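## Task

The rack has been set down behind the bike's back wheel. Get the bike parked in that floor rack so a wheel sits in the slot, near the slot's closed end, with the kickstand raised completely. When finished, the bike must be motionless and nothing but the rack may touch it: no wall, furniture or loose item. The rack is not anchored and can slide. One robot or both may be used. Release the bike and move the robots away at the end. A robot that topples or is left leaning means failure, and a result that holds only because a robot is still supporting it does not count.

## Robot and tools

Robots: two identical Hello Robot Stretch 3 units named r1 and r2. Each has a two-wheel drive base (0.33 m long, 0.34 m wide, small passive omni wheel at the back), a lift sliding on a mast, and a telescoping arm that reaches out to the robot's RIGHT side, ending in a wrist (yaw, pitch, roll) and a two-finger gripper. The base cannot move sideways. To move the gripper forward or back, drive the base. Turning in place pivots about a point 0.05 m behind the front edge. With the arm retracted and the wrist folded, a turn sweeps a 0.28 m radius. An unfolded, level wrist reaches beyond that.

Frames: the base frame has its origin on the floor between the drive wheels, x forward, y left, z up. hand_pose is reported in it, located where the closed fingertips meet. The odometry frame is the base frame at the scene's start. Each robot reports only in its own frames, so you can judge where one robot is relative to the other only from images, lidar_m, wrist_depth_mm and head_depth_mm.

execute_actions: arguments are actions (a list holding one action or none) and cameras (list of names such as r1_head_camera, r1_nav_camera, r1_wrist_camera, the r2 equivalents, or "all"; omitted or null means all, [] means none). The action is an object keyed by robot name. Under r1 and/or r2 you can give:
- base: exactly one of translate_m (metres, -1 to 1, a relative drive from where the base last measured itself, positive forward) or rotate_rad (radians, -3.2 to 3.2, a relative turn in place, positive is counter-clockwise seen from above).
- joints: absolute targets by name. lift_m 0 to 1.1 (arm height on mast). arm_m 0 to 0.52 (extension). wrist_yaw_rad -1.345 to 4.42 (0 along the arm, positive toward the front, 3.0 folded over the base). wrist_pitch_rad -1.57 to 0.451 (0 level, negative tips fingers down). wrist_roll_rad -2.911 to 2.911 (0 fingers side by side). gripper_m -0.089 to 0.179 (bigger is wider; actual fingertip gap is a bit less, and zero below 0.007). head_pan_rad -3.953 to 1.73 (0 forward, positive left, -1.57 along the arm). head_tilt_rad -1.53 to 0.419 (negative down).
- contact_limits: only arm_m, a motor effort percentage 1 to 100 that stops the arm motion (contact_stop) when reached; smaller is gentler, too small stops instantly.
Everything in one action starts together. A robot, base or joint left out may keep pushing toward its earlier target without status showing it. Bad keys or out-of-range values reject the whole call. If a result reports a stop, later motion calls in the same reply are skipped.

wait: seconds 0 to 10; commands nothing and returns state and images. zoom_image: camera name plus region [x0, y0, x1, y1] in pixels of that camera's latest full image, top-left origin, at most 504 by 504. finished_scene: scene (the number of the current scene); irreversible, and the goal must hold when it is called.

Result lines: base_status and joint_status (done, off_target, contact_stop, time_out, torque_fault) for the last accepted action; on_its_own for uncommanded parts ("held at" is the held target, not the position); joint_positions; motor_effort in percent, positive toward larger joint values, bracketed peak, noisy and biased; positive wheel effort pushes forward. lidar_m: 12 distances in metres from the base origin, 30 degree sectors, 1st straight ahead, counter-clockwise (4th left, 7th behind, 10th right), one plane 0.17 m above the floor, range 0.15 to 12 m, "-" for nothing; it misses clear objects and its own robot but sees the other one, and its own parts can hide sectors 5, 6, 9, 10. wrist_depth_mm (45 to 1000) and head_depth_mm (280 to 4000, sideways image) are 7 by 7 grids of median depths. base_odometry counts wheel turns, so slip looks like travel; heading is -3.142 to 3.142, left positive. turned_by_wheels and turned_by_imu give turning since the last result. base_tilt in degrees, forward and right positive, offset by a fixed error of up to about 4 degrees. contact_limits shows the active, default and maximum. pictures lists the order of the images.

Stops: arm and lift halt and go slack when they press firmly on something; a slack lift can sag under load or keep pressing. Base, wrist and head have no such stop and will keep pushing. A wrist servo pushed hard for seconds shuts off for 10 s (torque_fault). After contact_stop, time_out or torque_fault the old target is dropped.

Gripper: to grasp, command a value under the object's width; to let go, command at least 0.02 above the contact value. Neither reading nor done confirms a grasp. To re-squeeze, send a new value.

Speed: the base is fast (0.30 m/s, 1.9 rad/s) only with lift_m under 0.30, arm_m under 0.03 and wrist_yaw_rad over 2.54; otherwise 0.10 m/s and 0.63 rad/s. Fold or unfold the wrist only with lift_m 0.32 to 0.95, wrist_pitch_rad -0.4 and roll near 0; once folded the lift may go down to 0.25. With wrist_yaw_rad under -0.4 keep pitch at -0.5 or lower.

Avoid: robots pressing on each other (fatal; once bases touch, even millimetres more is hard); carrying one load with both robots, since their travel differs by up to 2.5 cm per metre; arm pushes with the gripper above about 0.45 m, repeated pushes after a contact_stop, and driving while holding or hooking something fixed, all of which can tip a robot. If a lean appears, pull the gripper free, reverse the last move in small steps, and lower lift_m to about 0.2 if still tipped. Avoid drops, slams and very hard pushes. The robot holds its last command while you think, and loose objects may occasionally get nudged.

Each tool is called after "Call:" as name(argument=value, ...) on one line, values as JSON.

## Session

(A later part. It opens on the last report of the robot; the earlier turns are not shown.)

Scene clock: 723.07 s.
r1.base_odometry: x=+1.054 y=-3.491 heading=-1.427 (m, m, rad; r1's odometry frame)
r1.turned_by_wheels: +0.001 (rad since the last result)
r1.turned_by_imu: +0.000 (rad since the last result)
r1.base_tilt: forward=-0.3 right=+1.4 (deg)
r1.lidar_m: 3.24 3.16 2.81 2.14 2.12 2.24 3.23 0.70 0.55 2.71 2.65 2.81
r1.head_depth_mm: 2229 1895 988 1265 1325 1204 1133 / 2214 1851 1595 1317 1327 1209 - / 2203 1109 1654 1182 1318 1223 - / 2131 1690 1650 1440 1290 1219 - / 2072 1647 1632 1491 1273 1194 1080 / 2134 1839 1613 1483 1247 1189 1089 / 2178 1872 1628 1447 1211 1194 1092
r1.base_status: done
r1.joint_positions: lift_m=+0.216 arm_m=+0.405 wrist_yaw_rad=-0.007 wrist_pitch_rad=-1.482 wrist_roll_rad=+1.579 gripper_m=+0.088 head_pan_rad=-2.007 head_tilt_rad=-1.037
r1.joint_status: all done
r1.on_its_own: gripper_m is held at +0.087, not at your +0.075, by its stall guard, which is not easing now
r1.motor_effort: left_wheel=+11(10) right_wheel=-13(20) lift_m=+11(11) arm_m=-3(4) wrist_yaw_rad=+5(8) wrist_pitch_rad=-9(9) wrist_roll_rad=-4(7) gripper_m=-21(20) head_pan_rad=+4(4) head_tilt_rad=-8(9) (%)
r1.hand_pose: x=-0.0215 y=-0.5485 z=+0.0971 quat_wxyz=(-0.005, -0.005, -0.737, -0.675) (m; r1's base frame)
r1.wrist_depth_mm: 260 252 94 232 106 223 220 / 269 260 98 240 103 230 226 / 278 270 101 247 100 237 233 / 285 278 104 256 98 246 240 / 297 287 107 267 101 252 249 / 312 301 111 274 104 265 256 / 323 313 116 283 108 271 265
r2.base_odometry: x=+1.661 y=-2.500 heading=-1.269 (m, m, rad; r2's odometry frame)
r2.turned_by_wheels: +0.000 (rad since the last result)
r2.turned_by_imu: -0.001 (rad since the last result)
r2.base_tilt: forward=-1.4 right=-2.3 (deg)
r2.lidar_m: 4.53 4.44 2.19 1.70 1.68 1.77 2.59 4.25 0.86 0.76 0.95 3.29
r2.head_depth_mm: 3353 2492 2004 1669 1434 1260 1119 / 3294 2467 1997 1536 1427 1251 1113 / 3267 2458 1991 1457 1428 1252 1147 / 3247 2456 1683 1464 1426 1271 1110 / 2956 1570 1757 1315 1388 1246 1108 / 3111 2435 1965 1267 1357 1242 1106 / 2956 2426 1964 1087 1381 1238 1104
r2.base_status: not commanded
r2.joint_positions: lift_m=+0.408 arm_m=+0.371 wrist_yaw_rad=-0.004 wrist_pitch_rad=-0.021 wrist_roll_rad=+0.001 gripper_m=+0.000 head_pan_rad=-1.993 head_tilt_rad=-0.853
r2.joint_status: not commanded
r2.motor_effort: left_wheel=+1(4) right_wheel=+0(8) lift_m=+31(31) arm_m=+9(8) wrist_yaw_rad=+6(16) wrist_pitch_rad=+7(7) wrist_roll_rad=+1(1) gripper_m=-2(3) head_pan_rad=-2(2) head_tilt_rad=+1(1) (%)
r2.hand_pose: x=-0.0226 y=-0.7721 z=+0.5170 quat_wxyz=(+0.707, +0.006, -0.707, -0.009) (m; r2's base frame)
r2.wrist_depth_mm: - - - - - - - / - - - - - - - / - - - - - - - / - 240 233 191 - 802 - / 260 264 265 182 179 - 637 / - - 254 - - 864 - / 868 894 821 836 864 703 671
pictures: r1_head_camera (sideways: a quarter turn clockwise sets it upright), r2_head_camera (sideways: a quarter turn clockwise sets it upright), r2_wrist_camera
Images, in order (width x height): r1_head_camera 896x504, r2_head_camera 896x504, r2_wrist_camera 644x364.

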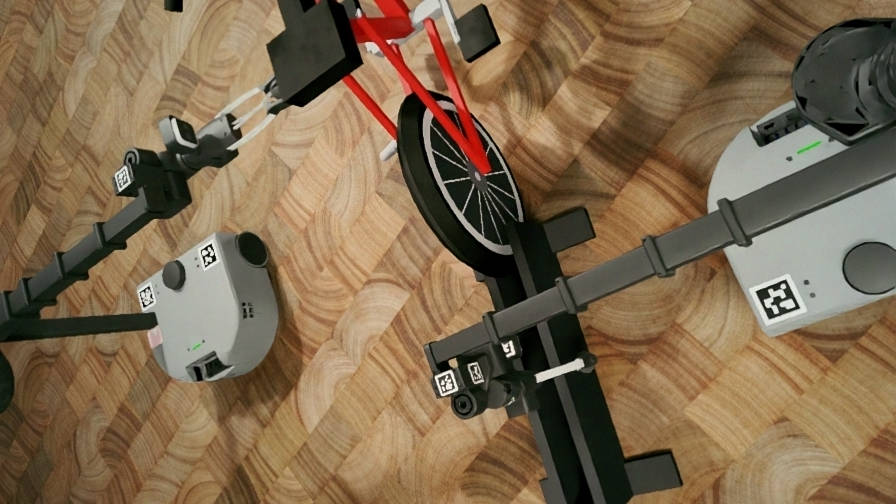

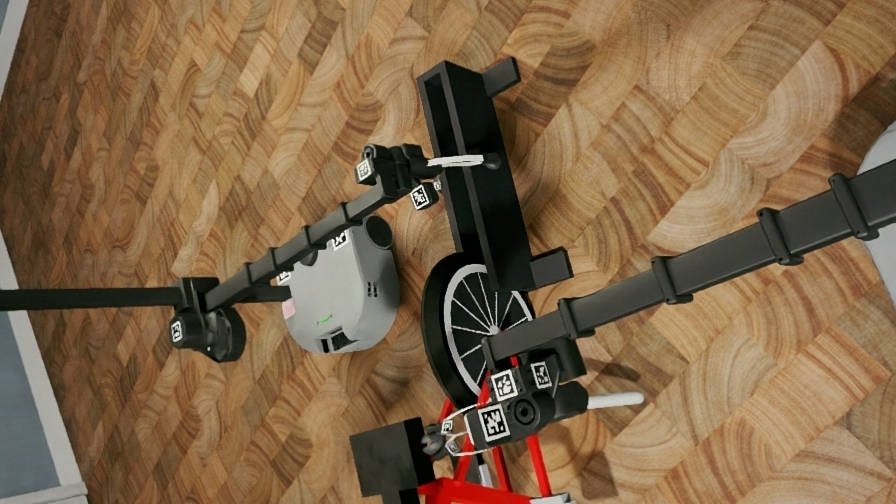

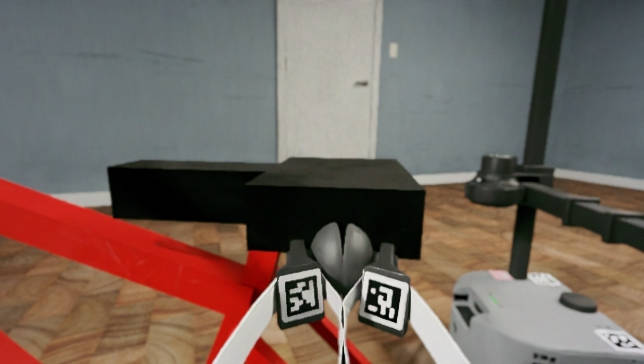

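Call:
execute_actions(actions=[{"r1": {"joints": {"gripper_m": 0.15}}}], cameras=[])

Call:
execute_actions(actions=[{"r1": {"joints": {"lift_m": 0.33}}}], cameras=[])

Call:
execute_actions(actions=[{"r1": {"base": {"translate_m": 0.52}, "joints": {"wrist_roll_rad": 0.0, "wrist_pitch_rad": -0.55, "wrist_yaw_rad": -1.3, "gripper_m": 0.0, "arm_m": 0.35}}}], cameras=[])

Call:
execute_actions(actions=[{"r1": {"joints": {"lift_m": 0.10}}}], cameras=["r1_wrist_camera", "r1_head_camera"])

Scene clock: 737.77 s.
r1.base_odometry: x=+1.054 y=-3.491 heading=-1.428 (m, m, rad; r1's odometry frame)
r1.turned_by_wheels: +0.000 (rad since the last result)
r1.turned_by_imu: -0.001 (rad since the last result)
r1.base_tilt: forward=-0.4 right=+1.5 (deg)
r1.lidar_m: 3.23 3.15 2.81 2.14 2.11 2.24 3.25 0.70 0.55 2.71 2.66 2.81
r1.head_depth_mm: 2235 1907 986 1253 1329 1203 1130 / 2222 1843 1604 1330 1325 1204 - / 2226 1102 1657 1178 1321 1211 - / 2174 1699 1650 1438 1290 1209 - / 2044 1640 1632 1484 1275 1200 1083 / 2127 1831 1648 1483 1251 1188 1088 / 2175 1865 1631 1449 1209 1191 1092
r1.base_status: not commanded
r1.joint_positions: lift_m=+0.216 arm_m=+0.405 wrist_yaw_rad=-0.003 wrist_pitch_rad=-1.489 wrist_roll_rad=+1.576 gripper_m=+0.150 head_pan_rad=-2.007 head_tilt_rad=-1.037
r1.joint_status: all done
r1.motor_effort: left_wheel=+4(11) right_wheel=-3(13) lift_m=+11(11) arm_m=-3(3) wrist_yaw_rad=+3(6) wrist_pitch_rad=-6(9) wrist_roll_rad=-3(5) gripper_m=+0(79) head_pan_rad=+4(4) head_tilt_rad=-8(8) (%)
r1.hand_pose: x=-0.0215 y=-0.5468 z=+0.0971 quat_wxyz=(-0.003, -0.003, -0.735, -0.678) (m; r1's base frame)
r1.wrist_depth_mm: 256 250 93 233 100 224 221 / 264 259 96 239 97 231 227 / 274 267 99 247 95 237 233 / 285 276 103 253 97 246 240 / 291 285 106 261 100 251 249 / 304 - 109 271 103 265 255 / 315 305 113 281 107 273 267
r2.base_odometry: x=+1.661 y=-2.500 heading=-1.269 (m, m, rad; r2's odometry frame)
r2.turned_by_wheels: +0.000 (rad since the last result)
r2.turned_by_imu: -0.001 (rad since the last result)
r2.base_tilt: forward=-1.4 right=-2.4 (deg)
r2.lidar_m: 4.54 4.44 2.20 1.69 1.68 1.77 2.59 4.26 0.86 0.76 0.95 3.29
r2.head_depth_mm: 3326 2495 2016 1672 1444 1258 1117 / 3313 2477 1992 1548 1434 1254 1116 / 3267 2472 1978 1432 1426 1250 1148 / 3259 2455 1678 1466 1423 1270 1109 / 2926 1571 1756 1312 1393 1244 1107 / 3095 2455 1965 1264 1353 1240 1108 / 2971 2421 1941 1085 1377 1239 1102
r2.base_status: not commanded
r2.joint_positions: lift_m=+0.408 arm_m=+0.371 wrist_yaw_rad=-0.004 wrist_pitch_rad=-0.021 wrist_roll_rad=+0.001 gripper_m=+0.000 head_pan_rad=-1.993 head_tilt_rad=-0.853
r2.joint_status: not commanded
r2.motor_effort: left_wheel=+1(1) right_wheel=+1(1) lift_m=+31(31) arm_m=+8(8) wrist_yaw_rad=+5(5) wrist_pitch_rad=+7(7) wrist_roll_rad=+1(1) gripper_m=-2(3) head_pan_rad=-3(2) head_tilt_rad=+1(1) (%)
r2.hand_pose: x=-0.0226 y=-0.7721 z=+0.5170 quat_wxyz=(+0.707, +0.006, -0.707, -0.009) (m; r2's base frame)
r2.wrist_depth_mm: - - - - - - - / - - - - - - - / - - - - - - - / - 238 232 191 - 824 - / 260 262 271 181 180 - 636 / - - 253 - - 855 - / 860 884 813 861 857 702 645
pictures: none
No camera images: the call's "cameras" was empty. Leave "cameras" out to get every camera's image.

Scene clock: 739.63 s.
r1.base_odometry: x=+1.054 y=-3.491 heading=-1.428 (m, m, rad; r1's odometry frame)
r1.turned_by_wheels: +0.000 (rad since the last result)
r1.turned_by_imu: +0.000 (rad since the last result)
r1.base_tilt: forward=-0.4 right=+1.5 (deg)
r1.lidar_m: 3.24 3.17 2.81 2.14 2.11 2.25 3.24 0.70 0.55 2.71 2.66 2.80
r1.head_depth_mm: 2237 1898 986 1256 1325 1210 - / 2211 1856 1608 1321 1324 1202 - / 2207 1109 1651 1176 1322 1232 - / 2134 1696 1650 1436 1294 1213 - / 2033 1636 1639 1478 1266 1191 1080 / 2146 1833 1637 - 1257 1192 1099 / 2167 1858 1629 1443 1216 1189 1088
r1.base_status: not commanded
r1.joint_positions: lift_m=+0.329 arm_m=+0.405 wrist_yaw_rad=-0.003 wrist_pitch_rad=-1.490 wrist_roll_rad=+1.576 gripper_m=+0.150 head_pan_rad=-2.007 head_tilt_rad=-1.037
r1.joint_status: all done
r1.motor_effort: left_wheel=+3(4) right_wheel=-3(3) lift_m=+39(41) arm_m=-3(3) wrist_yaw_rad=+2(3) wrist_pitch_rad=-5(5) wrist_roll_rad=-3(3) gripper_m=+1(2) head_pan_rad=+4(4) head_tilt_rad=-9(8) (%)
r1.hand_pose: x=-0.0215 y=-0.5466 z=+0.2106 quat_wxyz=(-0.003, -0.003, -0.735, -0.678) (m; r1's base frame)
r1.wrist_depth_mm: 372 361 350 306 290 324 319 / 380 372 362 319 271 333 329 / 392 382 376 337 348 346 336 / 404 399 385 354 359 356 347 / 419 411 401 371 369 366 358 / 442 - 414 389 383 380 368 / 450 441 423 360 385 389 382
r2.base_odometry: x=+1.661 y=-2.500 heading=-1.269 (m, m, rad; r2's odometry frame)
r2.turned_by_wheels: +0.000 (rad since the last result)
r2.turned_by_imu: +0.000 (rad since the last result)
r2.base_tilt: forward=-1.4 right=-2.2 (deg)
r2.lidar_m: 4.52 4.44 2.19 1.70 1.68 1.77 2.59 4.26 0.86 0.76 0.95 3.28
r2.head_depth_mm: 3332 2495 1996 1666 1432 1257 1118 / 3309 2501 2009 1543 1435 1248 1111 / 3282 2476 1819 1464 1426 1254 1150 / 3277 2389 1697 1475 1420 1273 1107 / 2956 1487 1763 1312 1387 1244 1107 / 3108 2427 1953 1264 1360 1247 1107 / 2965 2430 1960 1087 1376 1240 1106
r2.base_status: not commanded
r2.joint_positions: lift_m=+0.408 arm_m=+0.371 wrist_yaw_rad=-0.004 wrist_pitch_rad=-0.021 wrist_roll_rad=+0.001 gripper_m=+0.000 head_pan_rad=-1.993 head_tilt_rad=-0.853
r2.joint_status: not commanded
r2.motor_effort: left_wheel=+1(1) right_wheel=+1(0) lift_m=+31(31) arm_m=+8(8) wrist_yaw_rad=+5(5) wrist_pitch_rad=+7(7) wrist_roll_rad=+1(1) gripper_m=-3(2) head_pan_rad=-3(2) head_tilt_rad=+1(1) (%)
r2.hand_pose: x=-0.0226 y=-0.7721 z=+0.5170 quat_wxyz=(+0.707, +0.006, -0.707, -0.009) (m; r2's base frame)
r2.wrist_depth_mm: - - - - - - - / - - - - - - - / - - - - - 808 - / - 239 232 191 - - - / 263 264 267 181 179 - - / - - 255 - - 856 - / 848 888 809 845 829 700 656
pictures: none
No camera images: the call's "cameras" was empty. Leave "cameras" out to get every camera's image.

Scene clock: 746.07 s.
r1.base_odometry: x=+1.129 y=-4.005 heading=-1.428 (m, m, rad; r1's odometry frame)
r1.turned_by_wheels: +0.000 (rad since the last result)
r1.turned_by_imu: +0.001 (rad since the last result)
r1.base_tilt: forward=-0.4 right=+1.4 (deg)
r1.lidar_m: 2.76 2.69 2.86 2.40 2.36 2.48 1.53 0.89 1.72 2.48 2.43 2.57
r1.head_depth_mm: 2188 1860 1668 1402 1328 1207 - / 2190 1761 1664 1392 1315 1203 - / 2200 1794 1657 1360 1322 1231 - / 2192 1885 1640 1454 1311 1195 - / 2192 1869 1641 1506 1297 1197 1078 / 2163 1877 1633 1506 1296 1188 1101 / 2167 1870 1624 1454 1311 1193 1087
r1.base_status: done
r1.joint_positions: lift_m=+0.329 arm_m=+0.350 wrist_yaw_rad=-1.297 wrist_pitch_rad=-0.572 wrist_roll_rad=+0.006 gripper_m=+0.000 head_pan_rad=-2.007 head_tilt_rad=-1.037
r1.joint_status: all done
r1.motor_effort: left_wheel=+1(7) right_wheel=-2(3) lift_m=+39(39) arm_m=-3(4) wrist_yaw_rad=-3(5) wrist_pitch_rad=+11(11) wrist_roll_rad=-3(4) gripper_m=-2(81) head_pan_rad=+4(3) head_tilt_rad=-8(8) (%)
r1.hand_pose: x=-0.2162 y=-0.5498 z=+0.3089 quat_wxyz=(+0.418, -0.252, -0.662, -0.568) (m; r1's base frame)
r1.wrist_depth_mm: - 925 - - - - - / - 930 954 943 682 856 830 / 808 794 769 740 672 686 674 / 678 655 632 607 589 589 570 / 565 560 539 - 509 507 501 / 496 488 477 382 448 450 439 / 439 431 419 417 398 398 390
r2.base_odometry: x=+1.661 y=-2.500 heading=-1.269 (m, m, rad; r2's odometry frame)
r2.turned_by_wheels: +0.000 (rad since the last result)
r2.turned_by_imu: -0.001 (rad since the last result)
r2.base_tilt: forward=-1.4 right=-2.3 (deg)
r2.lidar_m: 4.51 4.44 2.19 1.70 1.68 1.77 2.59 4.25 0.86 0.76 0.95 3.27
r2.head_depth_mm: 3324 2417 1962 1672 1435 1257 1117 / 3124 2257 1842 1538 1431 1258 1116 / 3267 2474 1886 1496 1432 1254 1150 / 3270 2462 1961 1469 1428 1270 1110 / 3229 2444 1966 1320 1393 1245 1109 / 3152 2443 1959 1265 1356 1241 1102 / 2974 2424 1956 1087 1390 1238 1104
r2.base_status: not commanded
r2.joint_positions: lift_m=+0.408 arm_m=+0.371 wrist_yaw_rad=-0.004 wrist_pitch_rad=-0.021 wrist_roll_rad=+0.001 gripper_m=+0.000 head_pan_rad=-1.993 head_tilt_rad=-0.853
r2.joint_status: not commanded
r2.motor_effort: left_wheel=+1(1) right_wheel=+0(0) lift_m=+31(31) arm_m=+8(8) wrist_yaw_rad=+5(5) wrist_pitch_rad=+7(7) wrist_roll_rad=+1(1) gripper_m=-2(3) head_pan_rad=-2(2) head_tilt_rad=+1(1) (%)
r2.hand_pose: x=-0.0226 y=-0.7721 z=+0.5170 quat_wxyz=(+0.707, +0.006, -0.707, -0.009) (m; r2's base frame)
r2.wrist_depth_mm: - - - - - - - / - - - - - - - / - - - - - - - / - 239 232 191 - - - / 260 261 268 183 180 - - / - - 254 - - - - / 851 858 812 850 873 904 916
pictures: none
No camera images: the call's "cameras" was empty. Leave "cameras" out to get every camera's image.

Scene clock: 749.00 s.
r1.base_odometry: x=+1.129 y=-4.005 heading=-1.428 (m, m, rad; r1's odometry frame)
r1.turned_by_wheels: +0.000 (rad since the last result)
r1.turned_by_imu: +0.000 (rad since the last result)
r1.base_tilt: forward=-0.4 right=+1.5 (deg)
r1.lidar_m: 2.76 2.70 2.86 2.39 2.36 2.48 1.53 0.89 1.73 2.48 2.43 2.57
r1.head_depth_mm: 2167 1885 1654 1408 1318 1207 1117 / 2139 1771 1646 1396 1326 1206 - / 2200 1764 1646 1359 1314 1221 - / 2224 1878 1656 1452 1325 1209 - / 2195 1875 1628 1463 1297 1205 1079 / 2178 1878 1650 1457 1288 1193 1092 / 2188 1877 1620 1458 1312 1185 1091
r1.base_status: not commanded
r1.joint_positions: lift_m=+0.101 arm_m=+0.350 wrist_yaw_rad=-1.297 wrist_pitch_rad=-0.572 wrist_roll_rad=+0.006 gripper_m=+0.000 head_pan_rad=-2.007 head_tilt_rad=-1.037
r1.joint_status: all done
r1.motor_effort: left_wheel=+2(1) right_wheel=-1(1) lift_m=+12(37) arm_m=-3(3) wrist_yaw_rad=-3(3) wrist_pitch_rad=+10(11) wrist_roll_rad=-3(3) gripper_m=-2(1) head_pan_rad=+4(4) head_tilt_rad=-8(8) (%)
r1.hand_pose: x=-0.2163 y=-0.5498 z=+0.0805 quat_wxyz=(+0.418, -0.252, -0.662, -0.568) (m; r1's base frame)
r1.wrist_depth_mm: 707 670 630 167 160 541 524 / 514 490 470 178 168 421 408 / 401 389 374 204 196 346 335 / 329 321 291 239 251 291 283 / 278 272 266 - 241 235 244 / 242 239 234 222 222 221 217 / 214 210 208 204 200 197 193
r2.base_odometry: x=+1.661 y=-2.500 heading=-1.269 (m, m, rad; r2's odometry frame)
r2.turned_by_wheels: +0.000 (rad since the last result)
r2.turned_by_imu: -0.001 (rad since the last result)
r2.base_tilt: forward=-1.4 right=-2.2 (deg)
r2.lidar_m: 4.55 4.44 2.20 1.70 1.68 1.77 2.59 1.29 0.86 0.76 0.95 3.27
r2.head_depth_mm: 3324 2508 1898 1638 1435 1257 1116 / 3130 1959 1831 1534 1440 1257 1117 / 3284 2470 1882 1497 1427 1254 1148 / 3261 2450 1987 1468 1417 1279 1106 / 3226 2458 1967 1314 1390 1243 1110 / 3127 2420 1956 1261 1360 1239 1102 / 2959 2411 1961 1093 1385 1235 1100
r2.base_status: not commanded
r2.joint_positions: lift_m=+0.408 arm_m=+0.371 wrist_yaw_rad=-0.004 wrist_pitch_rad=-0.021 wrist_roll_rad=+0.001 gripper_m=+0.000 head_pan_rad=-1.993 head_tilt_rad=-0.853
r2.joint_status: not commanded
r2.motor_effort: left_wheel=+1(1) right_wheel=+0(1) lift_m=+31(31) arm_m=+8(8) wrist_yaw_rad=+5(5) wrist_pitch_rad=+7(7) wrist_roll_rad=+1(1) gripper_m=-2(3) head_pan_rad=-2(3) head_tilt_rad=+1(1) (%)
r2.hand_pose: x=-0.0226 y=-0.7721 z=+0.5170 quat_wxyz=(+0.707, +0.006, -0.707, -0.009) (m; r2's base frame)
r2.wrist_depth_mm: - - - - - - - / - - - - - - - / - - - - - - - / - 238 231 190 - - - / 260 262 270 183 180 - - / - - 252 - - - - / 903 862 814 819 859 901 934
pictures: r1_head_camera (sideways: a quarter turn clockwise sets it upright), r1_wrist_camera
Images, in order (width x height): r1_head_camera 896x504, r1_wrist_camera 644x364.

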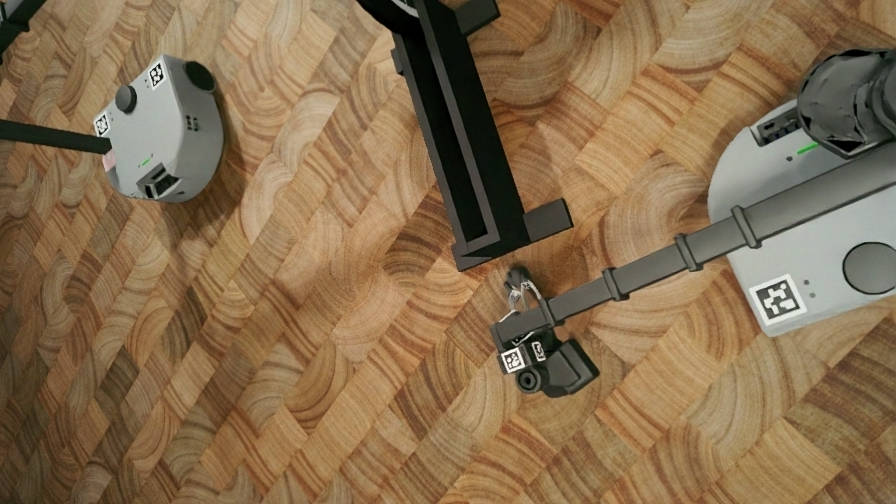

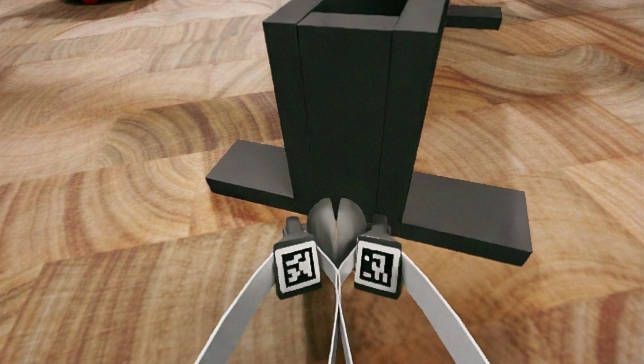

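Call:
execute_actions(actions=[{"r1": {"base": {"translate_m": -0.17}, "joints": {"head_pan_rad": -2.2, "head_tilt_rad": -0.95}}}], cameras=["r1_head_camera", "r2_head_camera", "r2_wrist_camera"])

Scene clock: 762.50 s.
r1.base_odometry: x=+1.104 y=-3.837 heading=-1.427 (m, m, rad; r1's odometry frame)
r1.turned_by_wheels: +0.001 (rad since the last result)
r1.turned_by_imu: +0.156 (rad since the last result)
r1.base_tilt: forward=-0.4 right=+1.5 (deg)
r1.lidar_m: 2.85 2.84 2.69 2.26 2.26 2.58 1.39 0.77 1.63 2.49 2.49 2.83
r1.head_depth_mm: 2689 1258 1812 1291 1380 1226 1106 / 2643 2110 1815 1562 1355 1230 1139 / 1712 2094 1765 1551 1327 1228 - / 2396 1987 1762 1551 1300 1224 - / 2623 2126 1787 1554 1297 1220 1130 / 2621 2149 1792 1551 1400 1203 1100 / 2545 2114 1776 1549 1369 1212 1104
r1.base_status: done
r1.joint_positions: lift_m=+0.101 arm_m=+0.350 wrist_yaw_rad=-1.294 wrist_pitch_rad=-0.637 wrist_roll_rad=+0.004 gripper_m=+0.000 head_pan_rad=-2.199 head_tilt_rad=-0.947
r1.joint_status: all done
r1.on_its_own: wrist_pitch_rad is at rest, and its effort (+42) is outside its rest range (-20 to +32)
r1.motor_effort: left_wheel=+14(51) right_wheel=-18(59) lift_m=+15(15) arm_m=+0(3) wrist_yaw_rad=-4(14) wrist_pitch_rad=+42(59) wrist_roll_rad=-2(3) gripper_m=-3(4) head_pan_rad=+0(23) head_tilt_rad=-2(14) (%)
r1.hand_pose: x=-0.2057 y=-0.5471 z=+0.0674 quat_wxyz=(+0.401, -0.229, -0.670, -0.582) (m; r1's base frame)
r1.wrist_depth_mm: 548 524 501 117 113 107 433 / 431 414 404 123 103 93 355 / 354 341 331 143 118 110 299 / 295 289 262 171 137 254 258 / 255 251 247 - 162 212 227 / 226 222 220 208 193 186 193 / 201 200 196 192 189 180 174
r2.base_odometry: x=+1.661 y=-2.500 heading=-1.269 (m, m, rad; r2's odometry frame)
r2.turned_by_wheels: +0.000 (rad since the last result)
r2.turned_by_imu: -0.001 (rad since the last result)
r2.base_tilt: forward=-1.5 right=-2.3 (deg)
r2.lidar_m: 4.53 4.46 2.19 1.70 1.68 1.77 2.59 1.24 0.86 0.76 0.95 3.28
r2.head_depth_mm: 3352 2526 2008 1639 1446 1255 1112 / 3303 2473 1813 1544 1438 1254 1117 / 3156 1736 1799 1496 1426 1253 1143 / 3259 2466 1930 1464 1424 1271 1113 / 3250 2451 1970 1308 1407 1246 1111 / 3129 2439 1980 1646 1365 1239 1105 / 2954 2421 1949 1083 1384 1240 1101
r2.base_status: not commanded
r2.joint_positions: lift_m=+0.408 arm_m=+0.372 wrist_yaw_rad=-0.002 wrist_pitch_rad=-0.021 wrist_roll_rad=+0.001 gripper_m=+0.000 head_pan_rad=-1.993 head_tilt_rad=-0.852
r2.joint_status: not commanded
r2.motor_effort: left_wheel=+1(2) right_wheel=-1(3) lift_m=+31(31) arm_m=+7(8) wrist_yaw_rad=+3(5) wrist_pitch_rad=+7(8) wrist_roll_rad=+1(1) gripper_m=-2(1) head_pan_rad=-2(2) head_tilt_rad=+0(1) (%)
r2.hand_pose: x=-0.0220 y=-0.7722 z=+0.5168 quat_wxyz=(+0.707, +0.007, -0.707, -0.009) (m; r2's base frame)
r2.wrist_depth_mm: - - - - - - - / - - - - - - - / - - - - - - - / - 238 229 188 - - - / 261 262 249 182 180 - - / - - 255 - - - - / 866 917 805 854 853 880 828
pictures: r1_head_camera (sideways: a quarter turn clockwise sets it upright), r2_head_camera (sideways: a quarter turn clockwise sets it upright), r2_wrist_camera
Images, in order (width x height): r1_head_camera 896x504, r2_head_camera 896x504, r2_wrist_camera 644x364.

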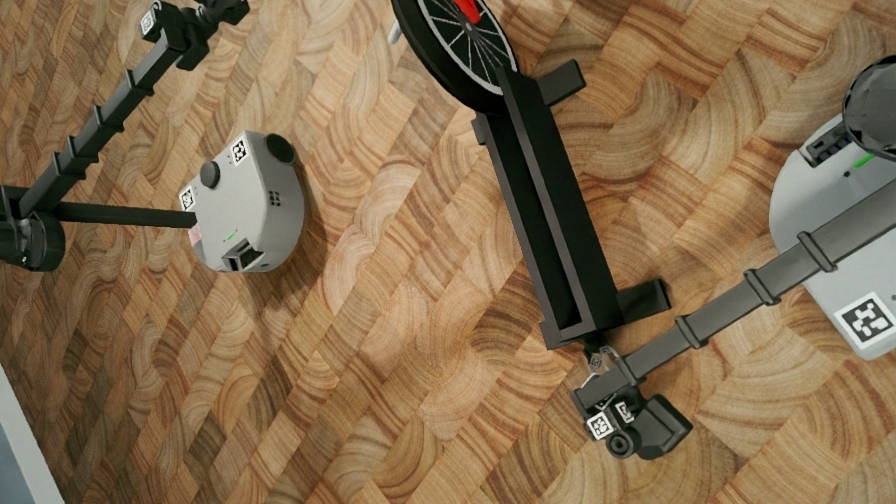

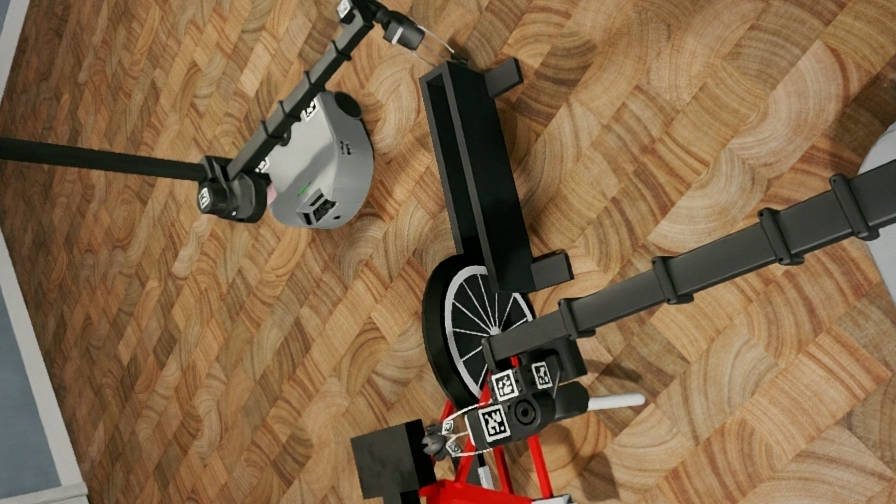

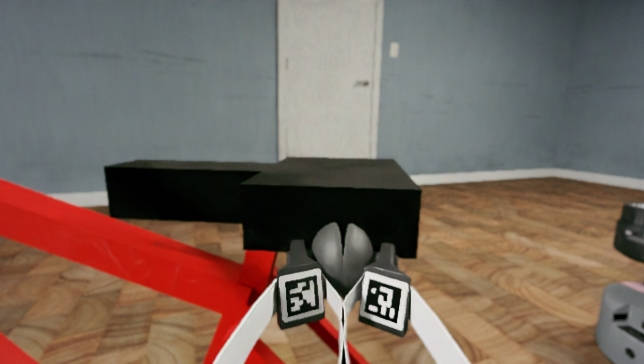

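Call:
execute_actions(actions=[{"r1": {"base": {"translate_m": 0.06}}}], cameras=[])

Call:
execute_actions(actions=[{"r1": {"base": {"rotate_rad": -0.156}, "joints": {"lift_m": 0.25}}}], cameras=[])

Call:
execute_actions(actions=[{"r1": {"joints": {"wrist_yaw_rad": 0.0, "wrist_pitch_rad": -0.9, "arm_m": 0.27, "head_pan_rad": -1.8, "head_tilt_rad": -1.1}}}], cameras=["r1_head_camera", "r1_wrist_camera"])

Scene clock: 791.63 s.
r1.base_odometry: x=+1.113 y=-3.897 heading=-1.427 (m, m, rad; r1's odometry frame)
r1.turned_by_wheels: +0.000 (rad since the last result)
r1.turned_by_imu: -0.001 (rad since the last result)
r1.base_tilt: forward=-0.4 right=+1.4 (deg)
r1.lidar_m: 2.79 2.78 2.71 2.27 2.27 2.60 1.45 0.82 1.67 2.48 2.46 2.81
r1.head_depth_mm: 2709 2004 1812 1314 1380 1228 1110 / 2582 2139 1808 1572 1360 1229 1144 / 1723 1823 1779 1561 1329 1221 - / 2571 2147 1790 1549 1304 1219 - / 2643 2131 1779 1541 1346 1218 1130 / 2590 2122 1781 1551 1390 1194 1102 / 2564 2125 1772 1529 1363 1215 1101
r1.base_status: done
r1.joint_positions: lift_m=+0.101 arm_m=+0.350 wrist_yaw_rad=-1.297 wrist_pitch_rad=-0.573 wrist_roll_rad=+0.004 gripper_m=+0.000 head_pan_rad=-2.199 head_tilt_rad=-0.947
r1.joint_status: not commanded
r1.motor_effort: left_wheel=+0(15) right_wheel=+0(15) lift_m=+14(15) arm_m=+0(0) wrist_yaw_rad=-3(4) wrist_pitch_rad=+11(42) wrist_roll_rad=-2(2) gripper_m=-2(2) head_pan_rad=+0(1) head_tilt_rad=-2(3) (%)
r1.hand_pose: x=-0.2162 y=-0.5495 z=+0.0802 quat_wxyz=(+0.419, -0.251, -0.662, -0.569) (m; r1's base frame)
r1.wrist_depth_mm: 703 665 627 533 152 161 521 / 507 490 469 413 156 383 408 / 396 386 377 306 175 329 336 / 326 319 301 274 200 287 283 / 276 272 267 - 230 226 239 / 241 236 235 221 222 213 208 / 214 210 205 203 200 197 193
r2.base_odometry: x=+1.661 y=-2.500 heading=-1.269 (m, m, rad; r2's odometry frame)
r2.turned_by_wheels: +0.000 (rad since the last result)
r2.turned_by_imu: -0.001 (rad since the last result)
r2.base_tilt: forward=-1.5 right=-2.3 (deg)
r2.lidar_m: 4.53 4.44 2.20 1.69 1.68 1.77 2.59 1.28 0.86 0.76 0.95 3.27
r2.head_depth_mm: 3318 2506 1938 1627 1442 1262 1121 / 3181 2477 1812 1552 1433 1261 1115 / 3267 1773 1843 1500 1440 1249 1145 / 3249 2481 1987 1465 1431 1275 1105 / 3264 2442 1968 1310 1401 1245 1108 / 3110 2437 1970 1434 1363 1246 1107 / 2950 2410 1961 1091 1385 1238 1102
r2.base_status: not commanded
r2.joint_positions: lift_m=+0.408 arm_m=+0.372 wrist_yaw_rad=-0.006 wrist_pitch_rad=-0.021 wrist_roll_rad=+0.001 gripper_m=+0.000 head_pan_rad=-1.993 head_tilt_rad=-0.852
r2.joint_status: not commanded
r2.motor_effort: left_wheel=+0(1) right_wheel=+0(1) lift_m=+31(31) arm_m=+6(7) wrist_yaw_rad=+7(8) wrist_pitch_rad=+7(7) wrist_roll_rad=+1(1) gripper_m=-3(3) head_pan_rad=-3(2) head_tilt_rad=+0(1) (%)
r2.hand_pose: x=-0.0231 y=-0.7722 z=+0.5168 quat_wxyz=(+0.707, +0.006, -0.707, -0.010) (m; r2's base frame)
r2.wrist_depth_mm: - - - - - - - / - - - - - - - / - - - - - - - / - 238 229 189 - - - / 261 264 268 183 180 - - / - - 254 - - - - / 877 884 799 833 894 887 847
pictures: none
No camera images: the call's "cameras" was empty. Leave "cameras" out to get every camera's image.

Scene clock: 793.83 s.
r1.base_odometry: x=+1.113 y=-3.897 heading=-1.583 (m, m, rad; r1's odometry frame)
r1.turned_by_wheels: -0.156 (rad since the last result)
r1.turned_by_imu: -0.151 (rad since the last result)
r1.base_tilt: forward=-0.3 right=+1.4 (deg)
r1.lidar_m: 2.85 2.78 2.96 2.34 2.29 2.44 3.54 0.83 1.67 2.53 2.47 2.63
r1.head_depth_mm: 2666 2111 1825 1511 1379 1233 1123 / 2662 1994 1806 1350 1387 1232 1136 / 2641 2138 1809 1544 1359 1227 - / 2473 1859 1819 1565 1302 1240 - / 1660 1869 1784 1548 1301 1199 1133 / 2606 2119 1776 1552 1411 1220 1097 / 2602 2100 1777 1543 1384 1211 1093
r1.base_status: done
r1.joint_positions: lift_m=+0.249 arm_m=+0.350 wrist_yaw_rad=-1.297 wrist_pitch_rad=-0.572 wrist_roll_rad=+0.004 gripper_m=+0.000 head_pan_rad=-2.199 head_tilt_rad=-0.947
r1.joint_status: all done
r1.motor_effort: left_wheel=+4(31) right_wheel=-2(39) lift_m=+39(42) arm_m=+0(0) wrist_yaw_rad=-2(22) wrist_pitch_rad=+10(71) wrist_roll_rad=-2(3) gripper_m=-2(4) head_pan_rad=-1(1) head_tilt_rad=-2(2) (%)
r1.hand_pose: x=-0.2163 y=-0.5495 z=+0.2290 quat_wxyz=(+0.419, -0.252, -0.662, -0.569) (m; r1's base frame)
r1.wrist_depth_mm: 794 797 - - 546 918 880 / 850 809 778 766 551 720 692 / 676 653 630 608 506 574 561 / 549 535 522 491 471 485 478 / 467 456 449 - 414 423 410 / 408 394 393 258 244 370 362 / 358 353 345 328 301 326 326
r2.base_odometry: x=+1.661 y=-2.500 heading=-1.269 (m, m, rad; r2's odometry frame)
r2.turned_by_wheels: +0.000 (rad since the last result)
r2.turned_by_imu: +0.000 (rad since the last result)
r2.base_tilt: forward=-1.4 right=-2.4 (deg)
r2.lidar_m: 4.51 4.44 2.19 1.69 1.68 1.77 2.59 4.26 0.87 0.75 0.94 3.28
r2.head_depth_mm: 3347 2514 1853 1661 1442 1257 1119 / 3175 2396 1831 1556 1431 1258 1119 / 3264 1919 1833 1532 1432 1252 1139 / 3302 2479 1982 1659 1421 1271 1113 / 3266 2452 1979 1318 1407 1246 1109 / 3130 2458 1971 1677 1365 1238 1100 / 2952 2415 1965 1095 1388 1238 1098
r2.base_status: not commanded
r2.joint_positions: lift_m=+0.408 arm_m=+0.372 wrist_yaw_rad=+0.011 wrist_pitch_rad=-0.021 wrist_roll_rad=+0.001 gripper_m=+0.000 head_pan_rad=-1.993 head_tilt_rad=-0.852
r2.joint_status: not commanded
r2.motor_effort: left_wheel=+4(4) right_wheel=-7(9) lift_m=+31(31) arm_m=+6(6) wrist_yaw_rad=-12(16) wrist_pitch_rad=+7(7) wrist_roll_rad=+1(1) gripper_m=-1(3) head_pan_rad=-3(2) head_tilt_rad=+1(1) (%)
r2.hand_pose: x=-0.0187 y=-0.7722 z=+0.5168 quat_wxyz=(+0.707, +0.012, -0.707, -0.004) (m; r2's base frame)
r2.wrist_depth_mm: - - - - - - - / - - - - - - - / - - - - - - - / - 236 220 186 - - - / 257 266 188 182 - - - / - 255 254 - - - - / 868 874 262 835 850 896 856
pictures: none
No camera images: the call's "cameras" was empty. Leave "cameras" out to get every camera's image.

Scene clock: 795.63 s.
r1.base_odometry: x=+1.113 y=-3.897 heading=-1.583 (m, m, rad; r1's odometry frame)
r1.turned_by_wheels: +0.000 (rad since the last result)
r1.turned_by_imu: +0.000 (rad since the last result)
r1.base_tilt: forward=-0.4 right=+1.4 (deg)
r1.lidar_m: 2.84 2.78 2.96 2.34 2.28 2.43 3.55 0.83 1.67 2.52 2.47 2.63
r1.head_depth_mm: 1771 1647 1594 1356 1300 1193 1126 / 2050 1727 1601 1344 1302 1205 - / 2054 1795 1569 1328 1302 - - / 2037 1763 1576 1442 1271 1215 - / 2019 1777 1563 1442 1288 1192 1092 / 2026 1773 1582 1415 1285 1182 1095 / 2008 1766 1579 1416 1290 1181 1088
r1.base_status: not commanded
r1.joint_positions: lift_m=+0.249 arm_m=+0.270 wrist_yaw_rad=-0.003 wrist_pitch_rad=-0.905 wrist_roll_rad=+0.004 gripper_m=+0.000 head_pan_rad=-1.807 head_tilt_rad=-1.086
r1.joint_status: all done
r1.motor_effort: left_wheel=+3(3) right_wheel=-3(2) lift_m=+39(39) arm_m=-3(3) wrist_yaw_rad=+2(2) wrist_pitch_rad=+2(9) wrist_roll_rad=-2(2) gripper_m=-2(4) head_pan_rad=+4(34) head_tilt_rad=-9(27) (%)
r1.hand_pose: x=-0.0220 y=-0.5547 z=+0.1716 quat_wxyz=(+0.634, +0.308, -0.637, -0.311) (m; r1's base frame)
r1.wrist_depth_mm: 521 507 488 480 471 468 443 / 464 451 442 438 424 421 414 / 423 412 406 397 393 382 376 / 385 382 369 369 362 352 338 / 358 351 346 - 335 326 247 / 333 326 322 309 311 306 246 / 309 304 300 296 291 288 261
r2.base_odometry: x=+1.661 y=-2.500 heading=-1.269 (m, m, rad; r2's odometry frame)
r2.turned_by_wheels: +0.000 (rad since the last result)
r2.turned_by_imu: +0.000 (rad since the last result)
r2.base_tilt: forward=-1.4 right=-2.2 (deg)
r2.lidar_m: 4.51 4.45 2.19 1.70 1.68 1.77 2.59 1.26 0.87 0.76 0.94 3.29
r2.head_depth_mm: 3346 2487 1850 1646 1439 1262 1118 / 3173 2405 1839 1560 1442 1255 1116 / 3272 1913 1838 1534 1432 1255 1144 / 3252 2480 1978 1658 1431 1272 1115 / 3228 2447 1974 1320 1400 1247 1109 / 3107 2430 1965 1679 1357 1241 1104 / 2953 2426 1961 1096 1381 1232 1102
r2.base_status: not commanded
r2.joint_positions: lift_m=+0.408 arm_m=+0.372 wrist_yaw_rad=+0.011 wrist_pitch_rad=-0.021 wrist_roll_rad=+0.001 gripper_m=+0.000 head_pan_rad=-1.993 head_tilt_rad=-0.852
r2.joint_status: not commanded
r2.motor_effort: left_wheel=+3(4) right_wheel=-6(6) lift_m=+31(31) arm_m=+6(6) wrist_yaw_rad=-12(12) wrist_pitch_rad=+7(7) wrist_roll_rad=+1(1) gripper_m=-3(3) head_pan_rad=-2(2) head_tilt_rad=+0(1) (%)
r2.hand_pose: x=-0.0187 y=-0.7722 z=+0.5168 quat_wxyz=(+0.707, +0.012, -0.707, -0.004) (m; r2's base frame)
r2.wrist_depth_mm: - - - - - - - / - - - - - - - / - - - - - - - / - 236 220 185 - - - / 259 268 188 182 - - - / - 256 255 - - - - / 872 874 264 836 839 892 895
pictures: r1_head_camera (sideways: a quarter turn clockwise sets it upright), r1_wrist_camera
Images, in order (width x height): r1_head_camera 896x504, r1_wrist_camera 644x364.

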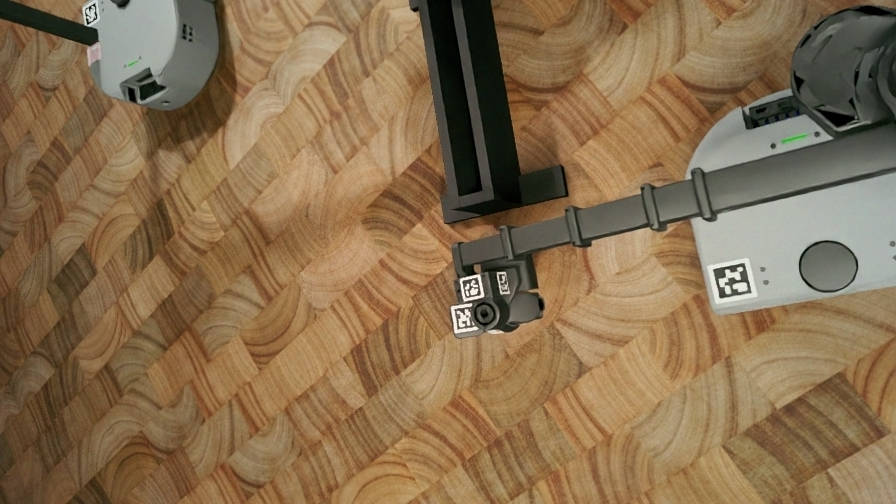

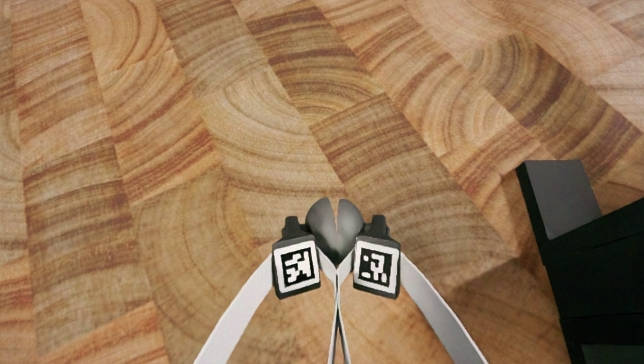

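Call:
execute_actions(actions=[{"r1": {"joints": {"head_pan_rad": -2.2, "head_tilt_rad": -0.95}}}], cameras=["r1_head_camera", "r2_head_camera", "r2_wrist_camera"])

Scene clock: 807.80 s.
r1.base_odometry: x=+1.113 y=-3.897 heading=-1.583 (m, m, rad; r1's odometry frame)
r1.turned_by_wheels: +0.000 (rad since the last result)
r1.turned_by_imu: +0.000 (rad since the last result)
r1.base_tilt: forward=-0.4 right=+1.5 (deg)
r1.lidar_m: 2.84 2.78 2.96 2.34 2.28 2.44 3.53 0.83 1.67 2.52 2.47 2.62
r1.head_depth_mm: 2639 2073 1791 1505 1376 1233 1128 / 2640 1979 1790 1369 1374 1221 1138 / 2634 2126 1811 1550 1352 1222 - / 2434 1867 1793 1543 1304 1234 - / 1685 1947 1790 1545 1302 1203 1126 / 2569 2124 1788 1536 1403 1196 1096 / 2548 2104 1776 1538 1380 1209 1089
r1.base_status: not commanded
r1.joint_positions: lift_m=+0.249 arm_m=+0.270 wrist_yaw_rad=-0.003 wrist_pitch_rad=-0.905 wrist_roll_rad=+0.004 gripper_m=+0.000 head_pan_rad=-2.193 head_tilt_rad=-0.952
r1.joint_status: all done
r1.motor_effort: left_wheel=+4(3) right_wheel=-2(2) lift_m=+39(39) arm_m=-4(4) wrist_yaw_rad=+3(1) wrist_pitch_rad=+2(2) wrist_roll_rad=-2(2) gripper_m=-3(3) head_pan_rad=-4(29) head_tilt_rad=+1(18) (%)
r1.hand_pose: x=-0.0220 y=-0.5547 z=+0.1716 quat_wxyz=(+0.634, +0.308, -0.637, -0.311) (m; r1's base frame)
r1.wrist_depth_mm: 514 508 495 481 471 460 449 / 467 462 447 432 429 421 410 / 418 415 403 397 388 382 376 / 390 379 374 368 358 349 339 / 353 352 343 - 337 329 247 / 332 327 323 309 309 307 245 / 308 304 299 297 293 288 260
r2.base_odometry: x=+1.661 y=-2.500 heading=-1.269 (m, m, rad; r2's odometry frame)
r2.turned_by_wheels: +0.000 (rad since the last result)
r2.turned_by_imu: -0.001 (rad since the last result)
r2.base_tilt: forward=-1.4 right=-2.2 (deg)
r2.lidar_m: 4.53 4.45 2.20 1.70 1.68 1.77 2.58 1.26 0.86 0.75 0.94 3.27
r2.head_depth_mm: 3328 2520 1838 1638 1440 1254 1118 / 3179 2388 1834 1561 1433 1260 1117 / 3263 1910 1842 1529 1430 1254 1140 / 3271 2481 1973 1652 1427 1272 1113 / 3227 2449 1972 1314 1405 1242 1110 / 3105 2420 1956 1679 1364 1246 1102 / 2921 2410 1949 1092 1385 1236 1100
r2.base_status: not commanded
r2.joint_positions: lift_m=+0.408 arm_m=+0.372 wrist_yaw_rad=+0.011 wrist_pitch_rad=-0.021 wrist_roll_rad=+0.001 gripper_m=+0.000 head_pan_rad=-1.993 head_tilt_rad=-0.852
r2.joint_status: not commanded
r2.on_its_own: wrist_yaw_rad is at rest, and its effort (-13) is outside its rest range (-12 to +12)
r2.motor_effort: left_wheel=+3(3) right_wheel=-6(6) lift_m=+31(31) arm_m=+6(6) wrist_yaw_rad=-13(12) wrist_pitch_rad=+7(7) wrist_roll_rad=+1(1) gripper_m=-4(3) head_pan_rad=-2(2) head_tilt_rad=+1(1) (%)
r2.hand_pose: x=-0.0187 y=-0.7722 z=+0.5168 quat_wxyz=(+0.707, +0.012, -0.707, -0.004) (m; r2's base frame)
r2.wrist_depth_mm: - - - - - - - / - - - - - - - / - - - - - - - / - 236 220 185 - - - / 259 265 187 181 - - - / - 256 255 - - - - / 889 882 263 892 869 894 856
pictures: r1_head_camera (sideways: a quarter turn clockwise sets it upright), r2_head_camera (sideways: a quarter turn clockwise sets it upright), r2_wrist_camera
Images, in order (width x height): r1_head_camera 896x504, r2_head_camera 896x504, r2_wrist_camera 644x364.

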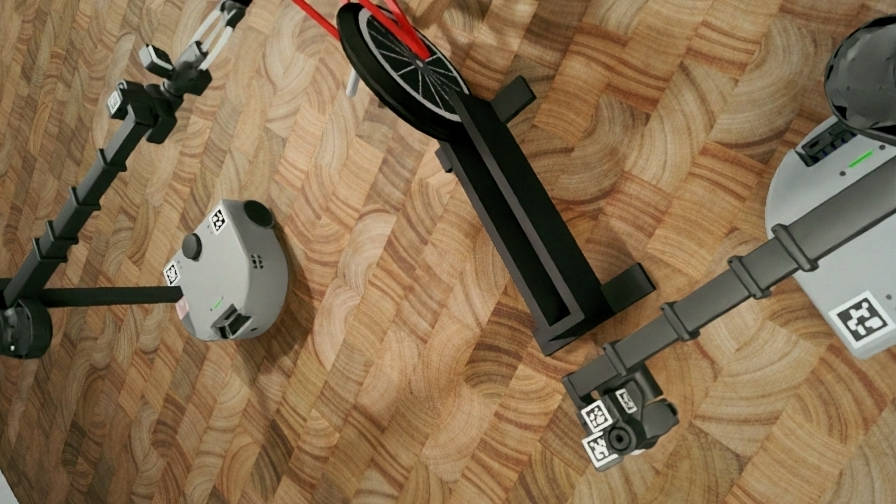

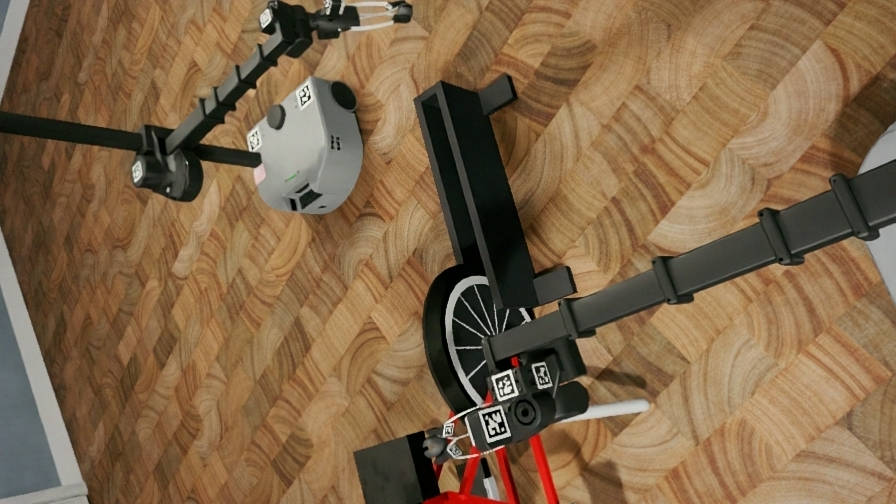

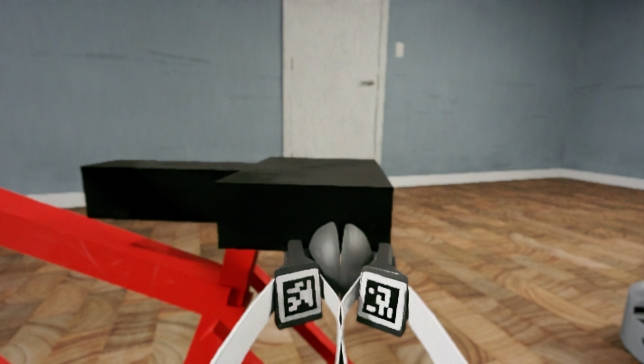

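Call:
execute_actions(actions=[{"r2": {"base": {"translate_m": 0.085}, "joints": {"arm_m": 0.362}}}], cameras=["r2_wrist_camera", "r2_head_camera"])

Scene clock: 822.47 s.
r1.base_odometry: x=+1.113 y=-3.897 heading=-1.583 (m, m, rad; r1's odometry frame)
r1.turned_by_wheels: +0.000 (rad since the last result)
r1.turned_by_imu: +0.000 (rad since the last result)
r1.base_tilt: forward=-0.4 right=+1.5 (deg)
r1.lidar_m: 2.85 2.79 2.95 2.33 2.28 2.44 3.56 0.84 1.72 2.51 2.47 2.62
r1.head_depth_mm: 2617 2003 1799 1500 1380 1229 1127 / 2619 2105 1804 1360 1389 1230 1143 / 2475 2159 1788 1545 1354 1226 - / 2376 1873 1790 1549 1296 1238 - / 2486 2059 1784 1548 1296 1201 1132 / 2536 2103 1763 1551 1403 1200 1104 / 2571 2091 1766 1533 1377 1209 1097
r1.base_status: not commanded
r1.joint_positions: lift_m=+0.249 arm_m=+0.270 wrist_yaw_rad=-0.003 wrist_pitch_rad=-0.905 wrist_roll_rad=+0.004 gripper_m=+0.000 head_pan_rad=-2.193 head_tilt_rad=-0.952
r1.joint_status: not commanded
r1.motor_effort: left_wheel=+3(4) right_wheel=-2(2) lift_m=+39(39) arm_m=-3(4) wrist_yaw_rad=+3(2) wrist_pitch_rad=+2(2) wrist_roll_rad=-2(2) gripper_m=-3(1) head_pan_rad=-4(4) head_tilt_rad=+1(2) (%)
r1.hand_pose: x=-0.0220 y=-0.5547 z=+0.1716 quat_wxyz=(+0.634, +0.308, -0.637, -0.311) (m; r1's base frame)
r1.wrist_depth_mm: 513 502 490 481 471 463 449 / 460 456 445 437 425 420 408 / 420 416 408 396 390 381 378 / 384 377 374 365 362 347 341 / 357 349 346 - 334 327 245 / 330 324 321 309 311 306 247 / 308 303 301 297 291 289 261
r2.base_odometry: x=+1.686 y=-2.581 heading=-1.269 (m, m, rad; r2's odometry frame)
r2.turned_by_wheels: +0.000 (rad since the last result)
r2.turned_by_imu: -0.001 (rad since the last result)
r2.base_tilt: forward=-1.4 right=-2.2 (deg)
r2.lidar_m: 4.45 4.37 2.25 1.73 1.71 1.82 2.65 1.33 0.86 0.76 0.89 3.25
r2.head_depth_mm: 3303 2492 1903 1630 1440 1262 1118 / 3129 1840 1849 1554 1433 1256 1117 / 3250 2379 1888 1509 1427 1260 1131 / 3249 2510 1992 1414 1426 1272 1105 / 3258 2441 1963 1311 1403 1244 1110 / 3046 2421 1964 1223 1357 1246 1110 / 2927 2435 1951 1083 1361 1237 1102
r2.base_status: done
r2.joint_positions: lift_m=+0.408 arm_m=+0.362 wrist_yaw_rad=-0.004 wrist_pitch_rad=-0.022 wrist_roll_rad=+0.001 gripper_m=+0.000 head_pan_rad=-1.993 head_tilt_rad=-0.852
r2.joint_status: all done
r2.motor_effort: left_wheel=+1(6) right_wheel=+0(7) lift_m=+31(31) arm_m=-4(7) wrist_yaw_rad=+4(12) wrist_pitch_rad=+8(8) wrist_roll_rad=+1(1) gripper_m=-3(2) head_pan_rad=-3(2) head_tilt_rad=+1(1) (%)
r2.hand_pose: x=-0.0223 y=-0.7629 z=+0.5165 quat_wxyz=(+0.707, +0.007, -0.707, -0.009) (m; r2's base frame)
r2.wrist_depth_mm: - - - - - - - / - - - - - - - / - - - - - - - / - - 228 225 195 197 - / - 248 249 228 177 173 - / - - 249 - - - - / 871 873 890 257 874 905 903
pictures: r2_head_camera (sideways: a quarter turn clockwise sets it upright), r2_wrist_camera
Images, in order (width x height): r2_head_camera 896x504, r2_wrist_camera 644x364.

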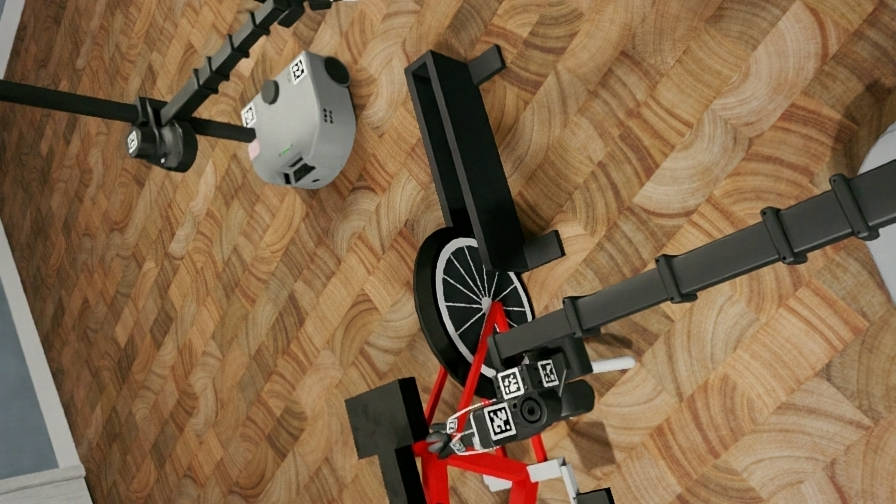

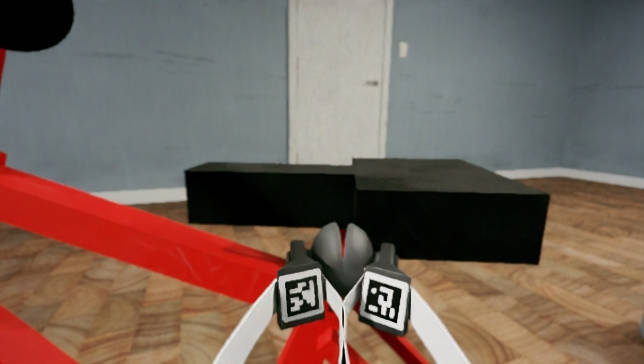

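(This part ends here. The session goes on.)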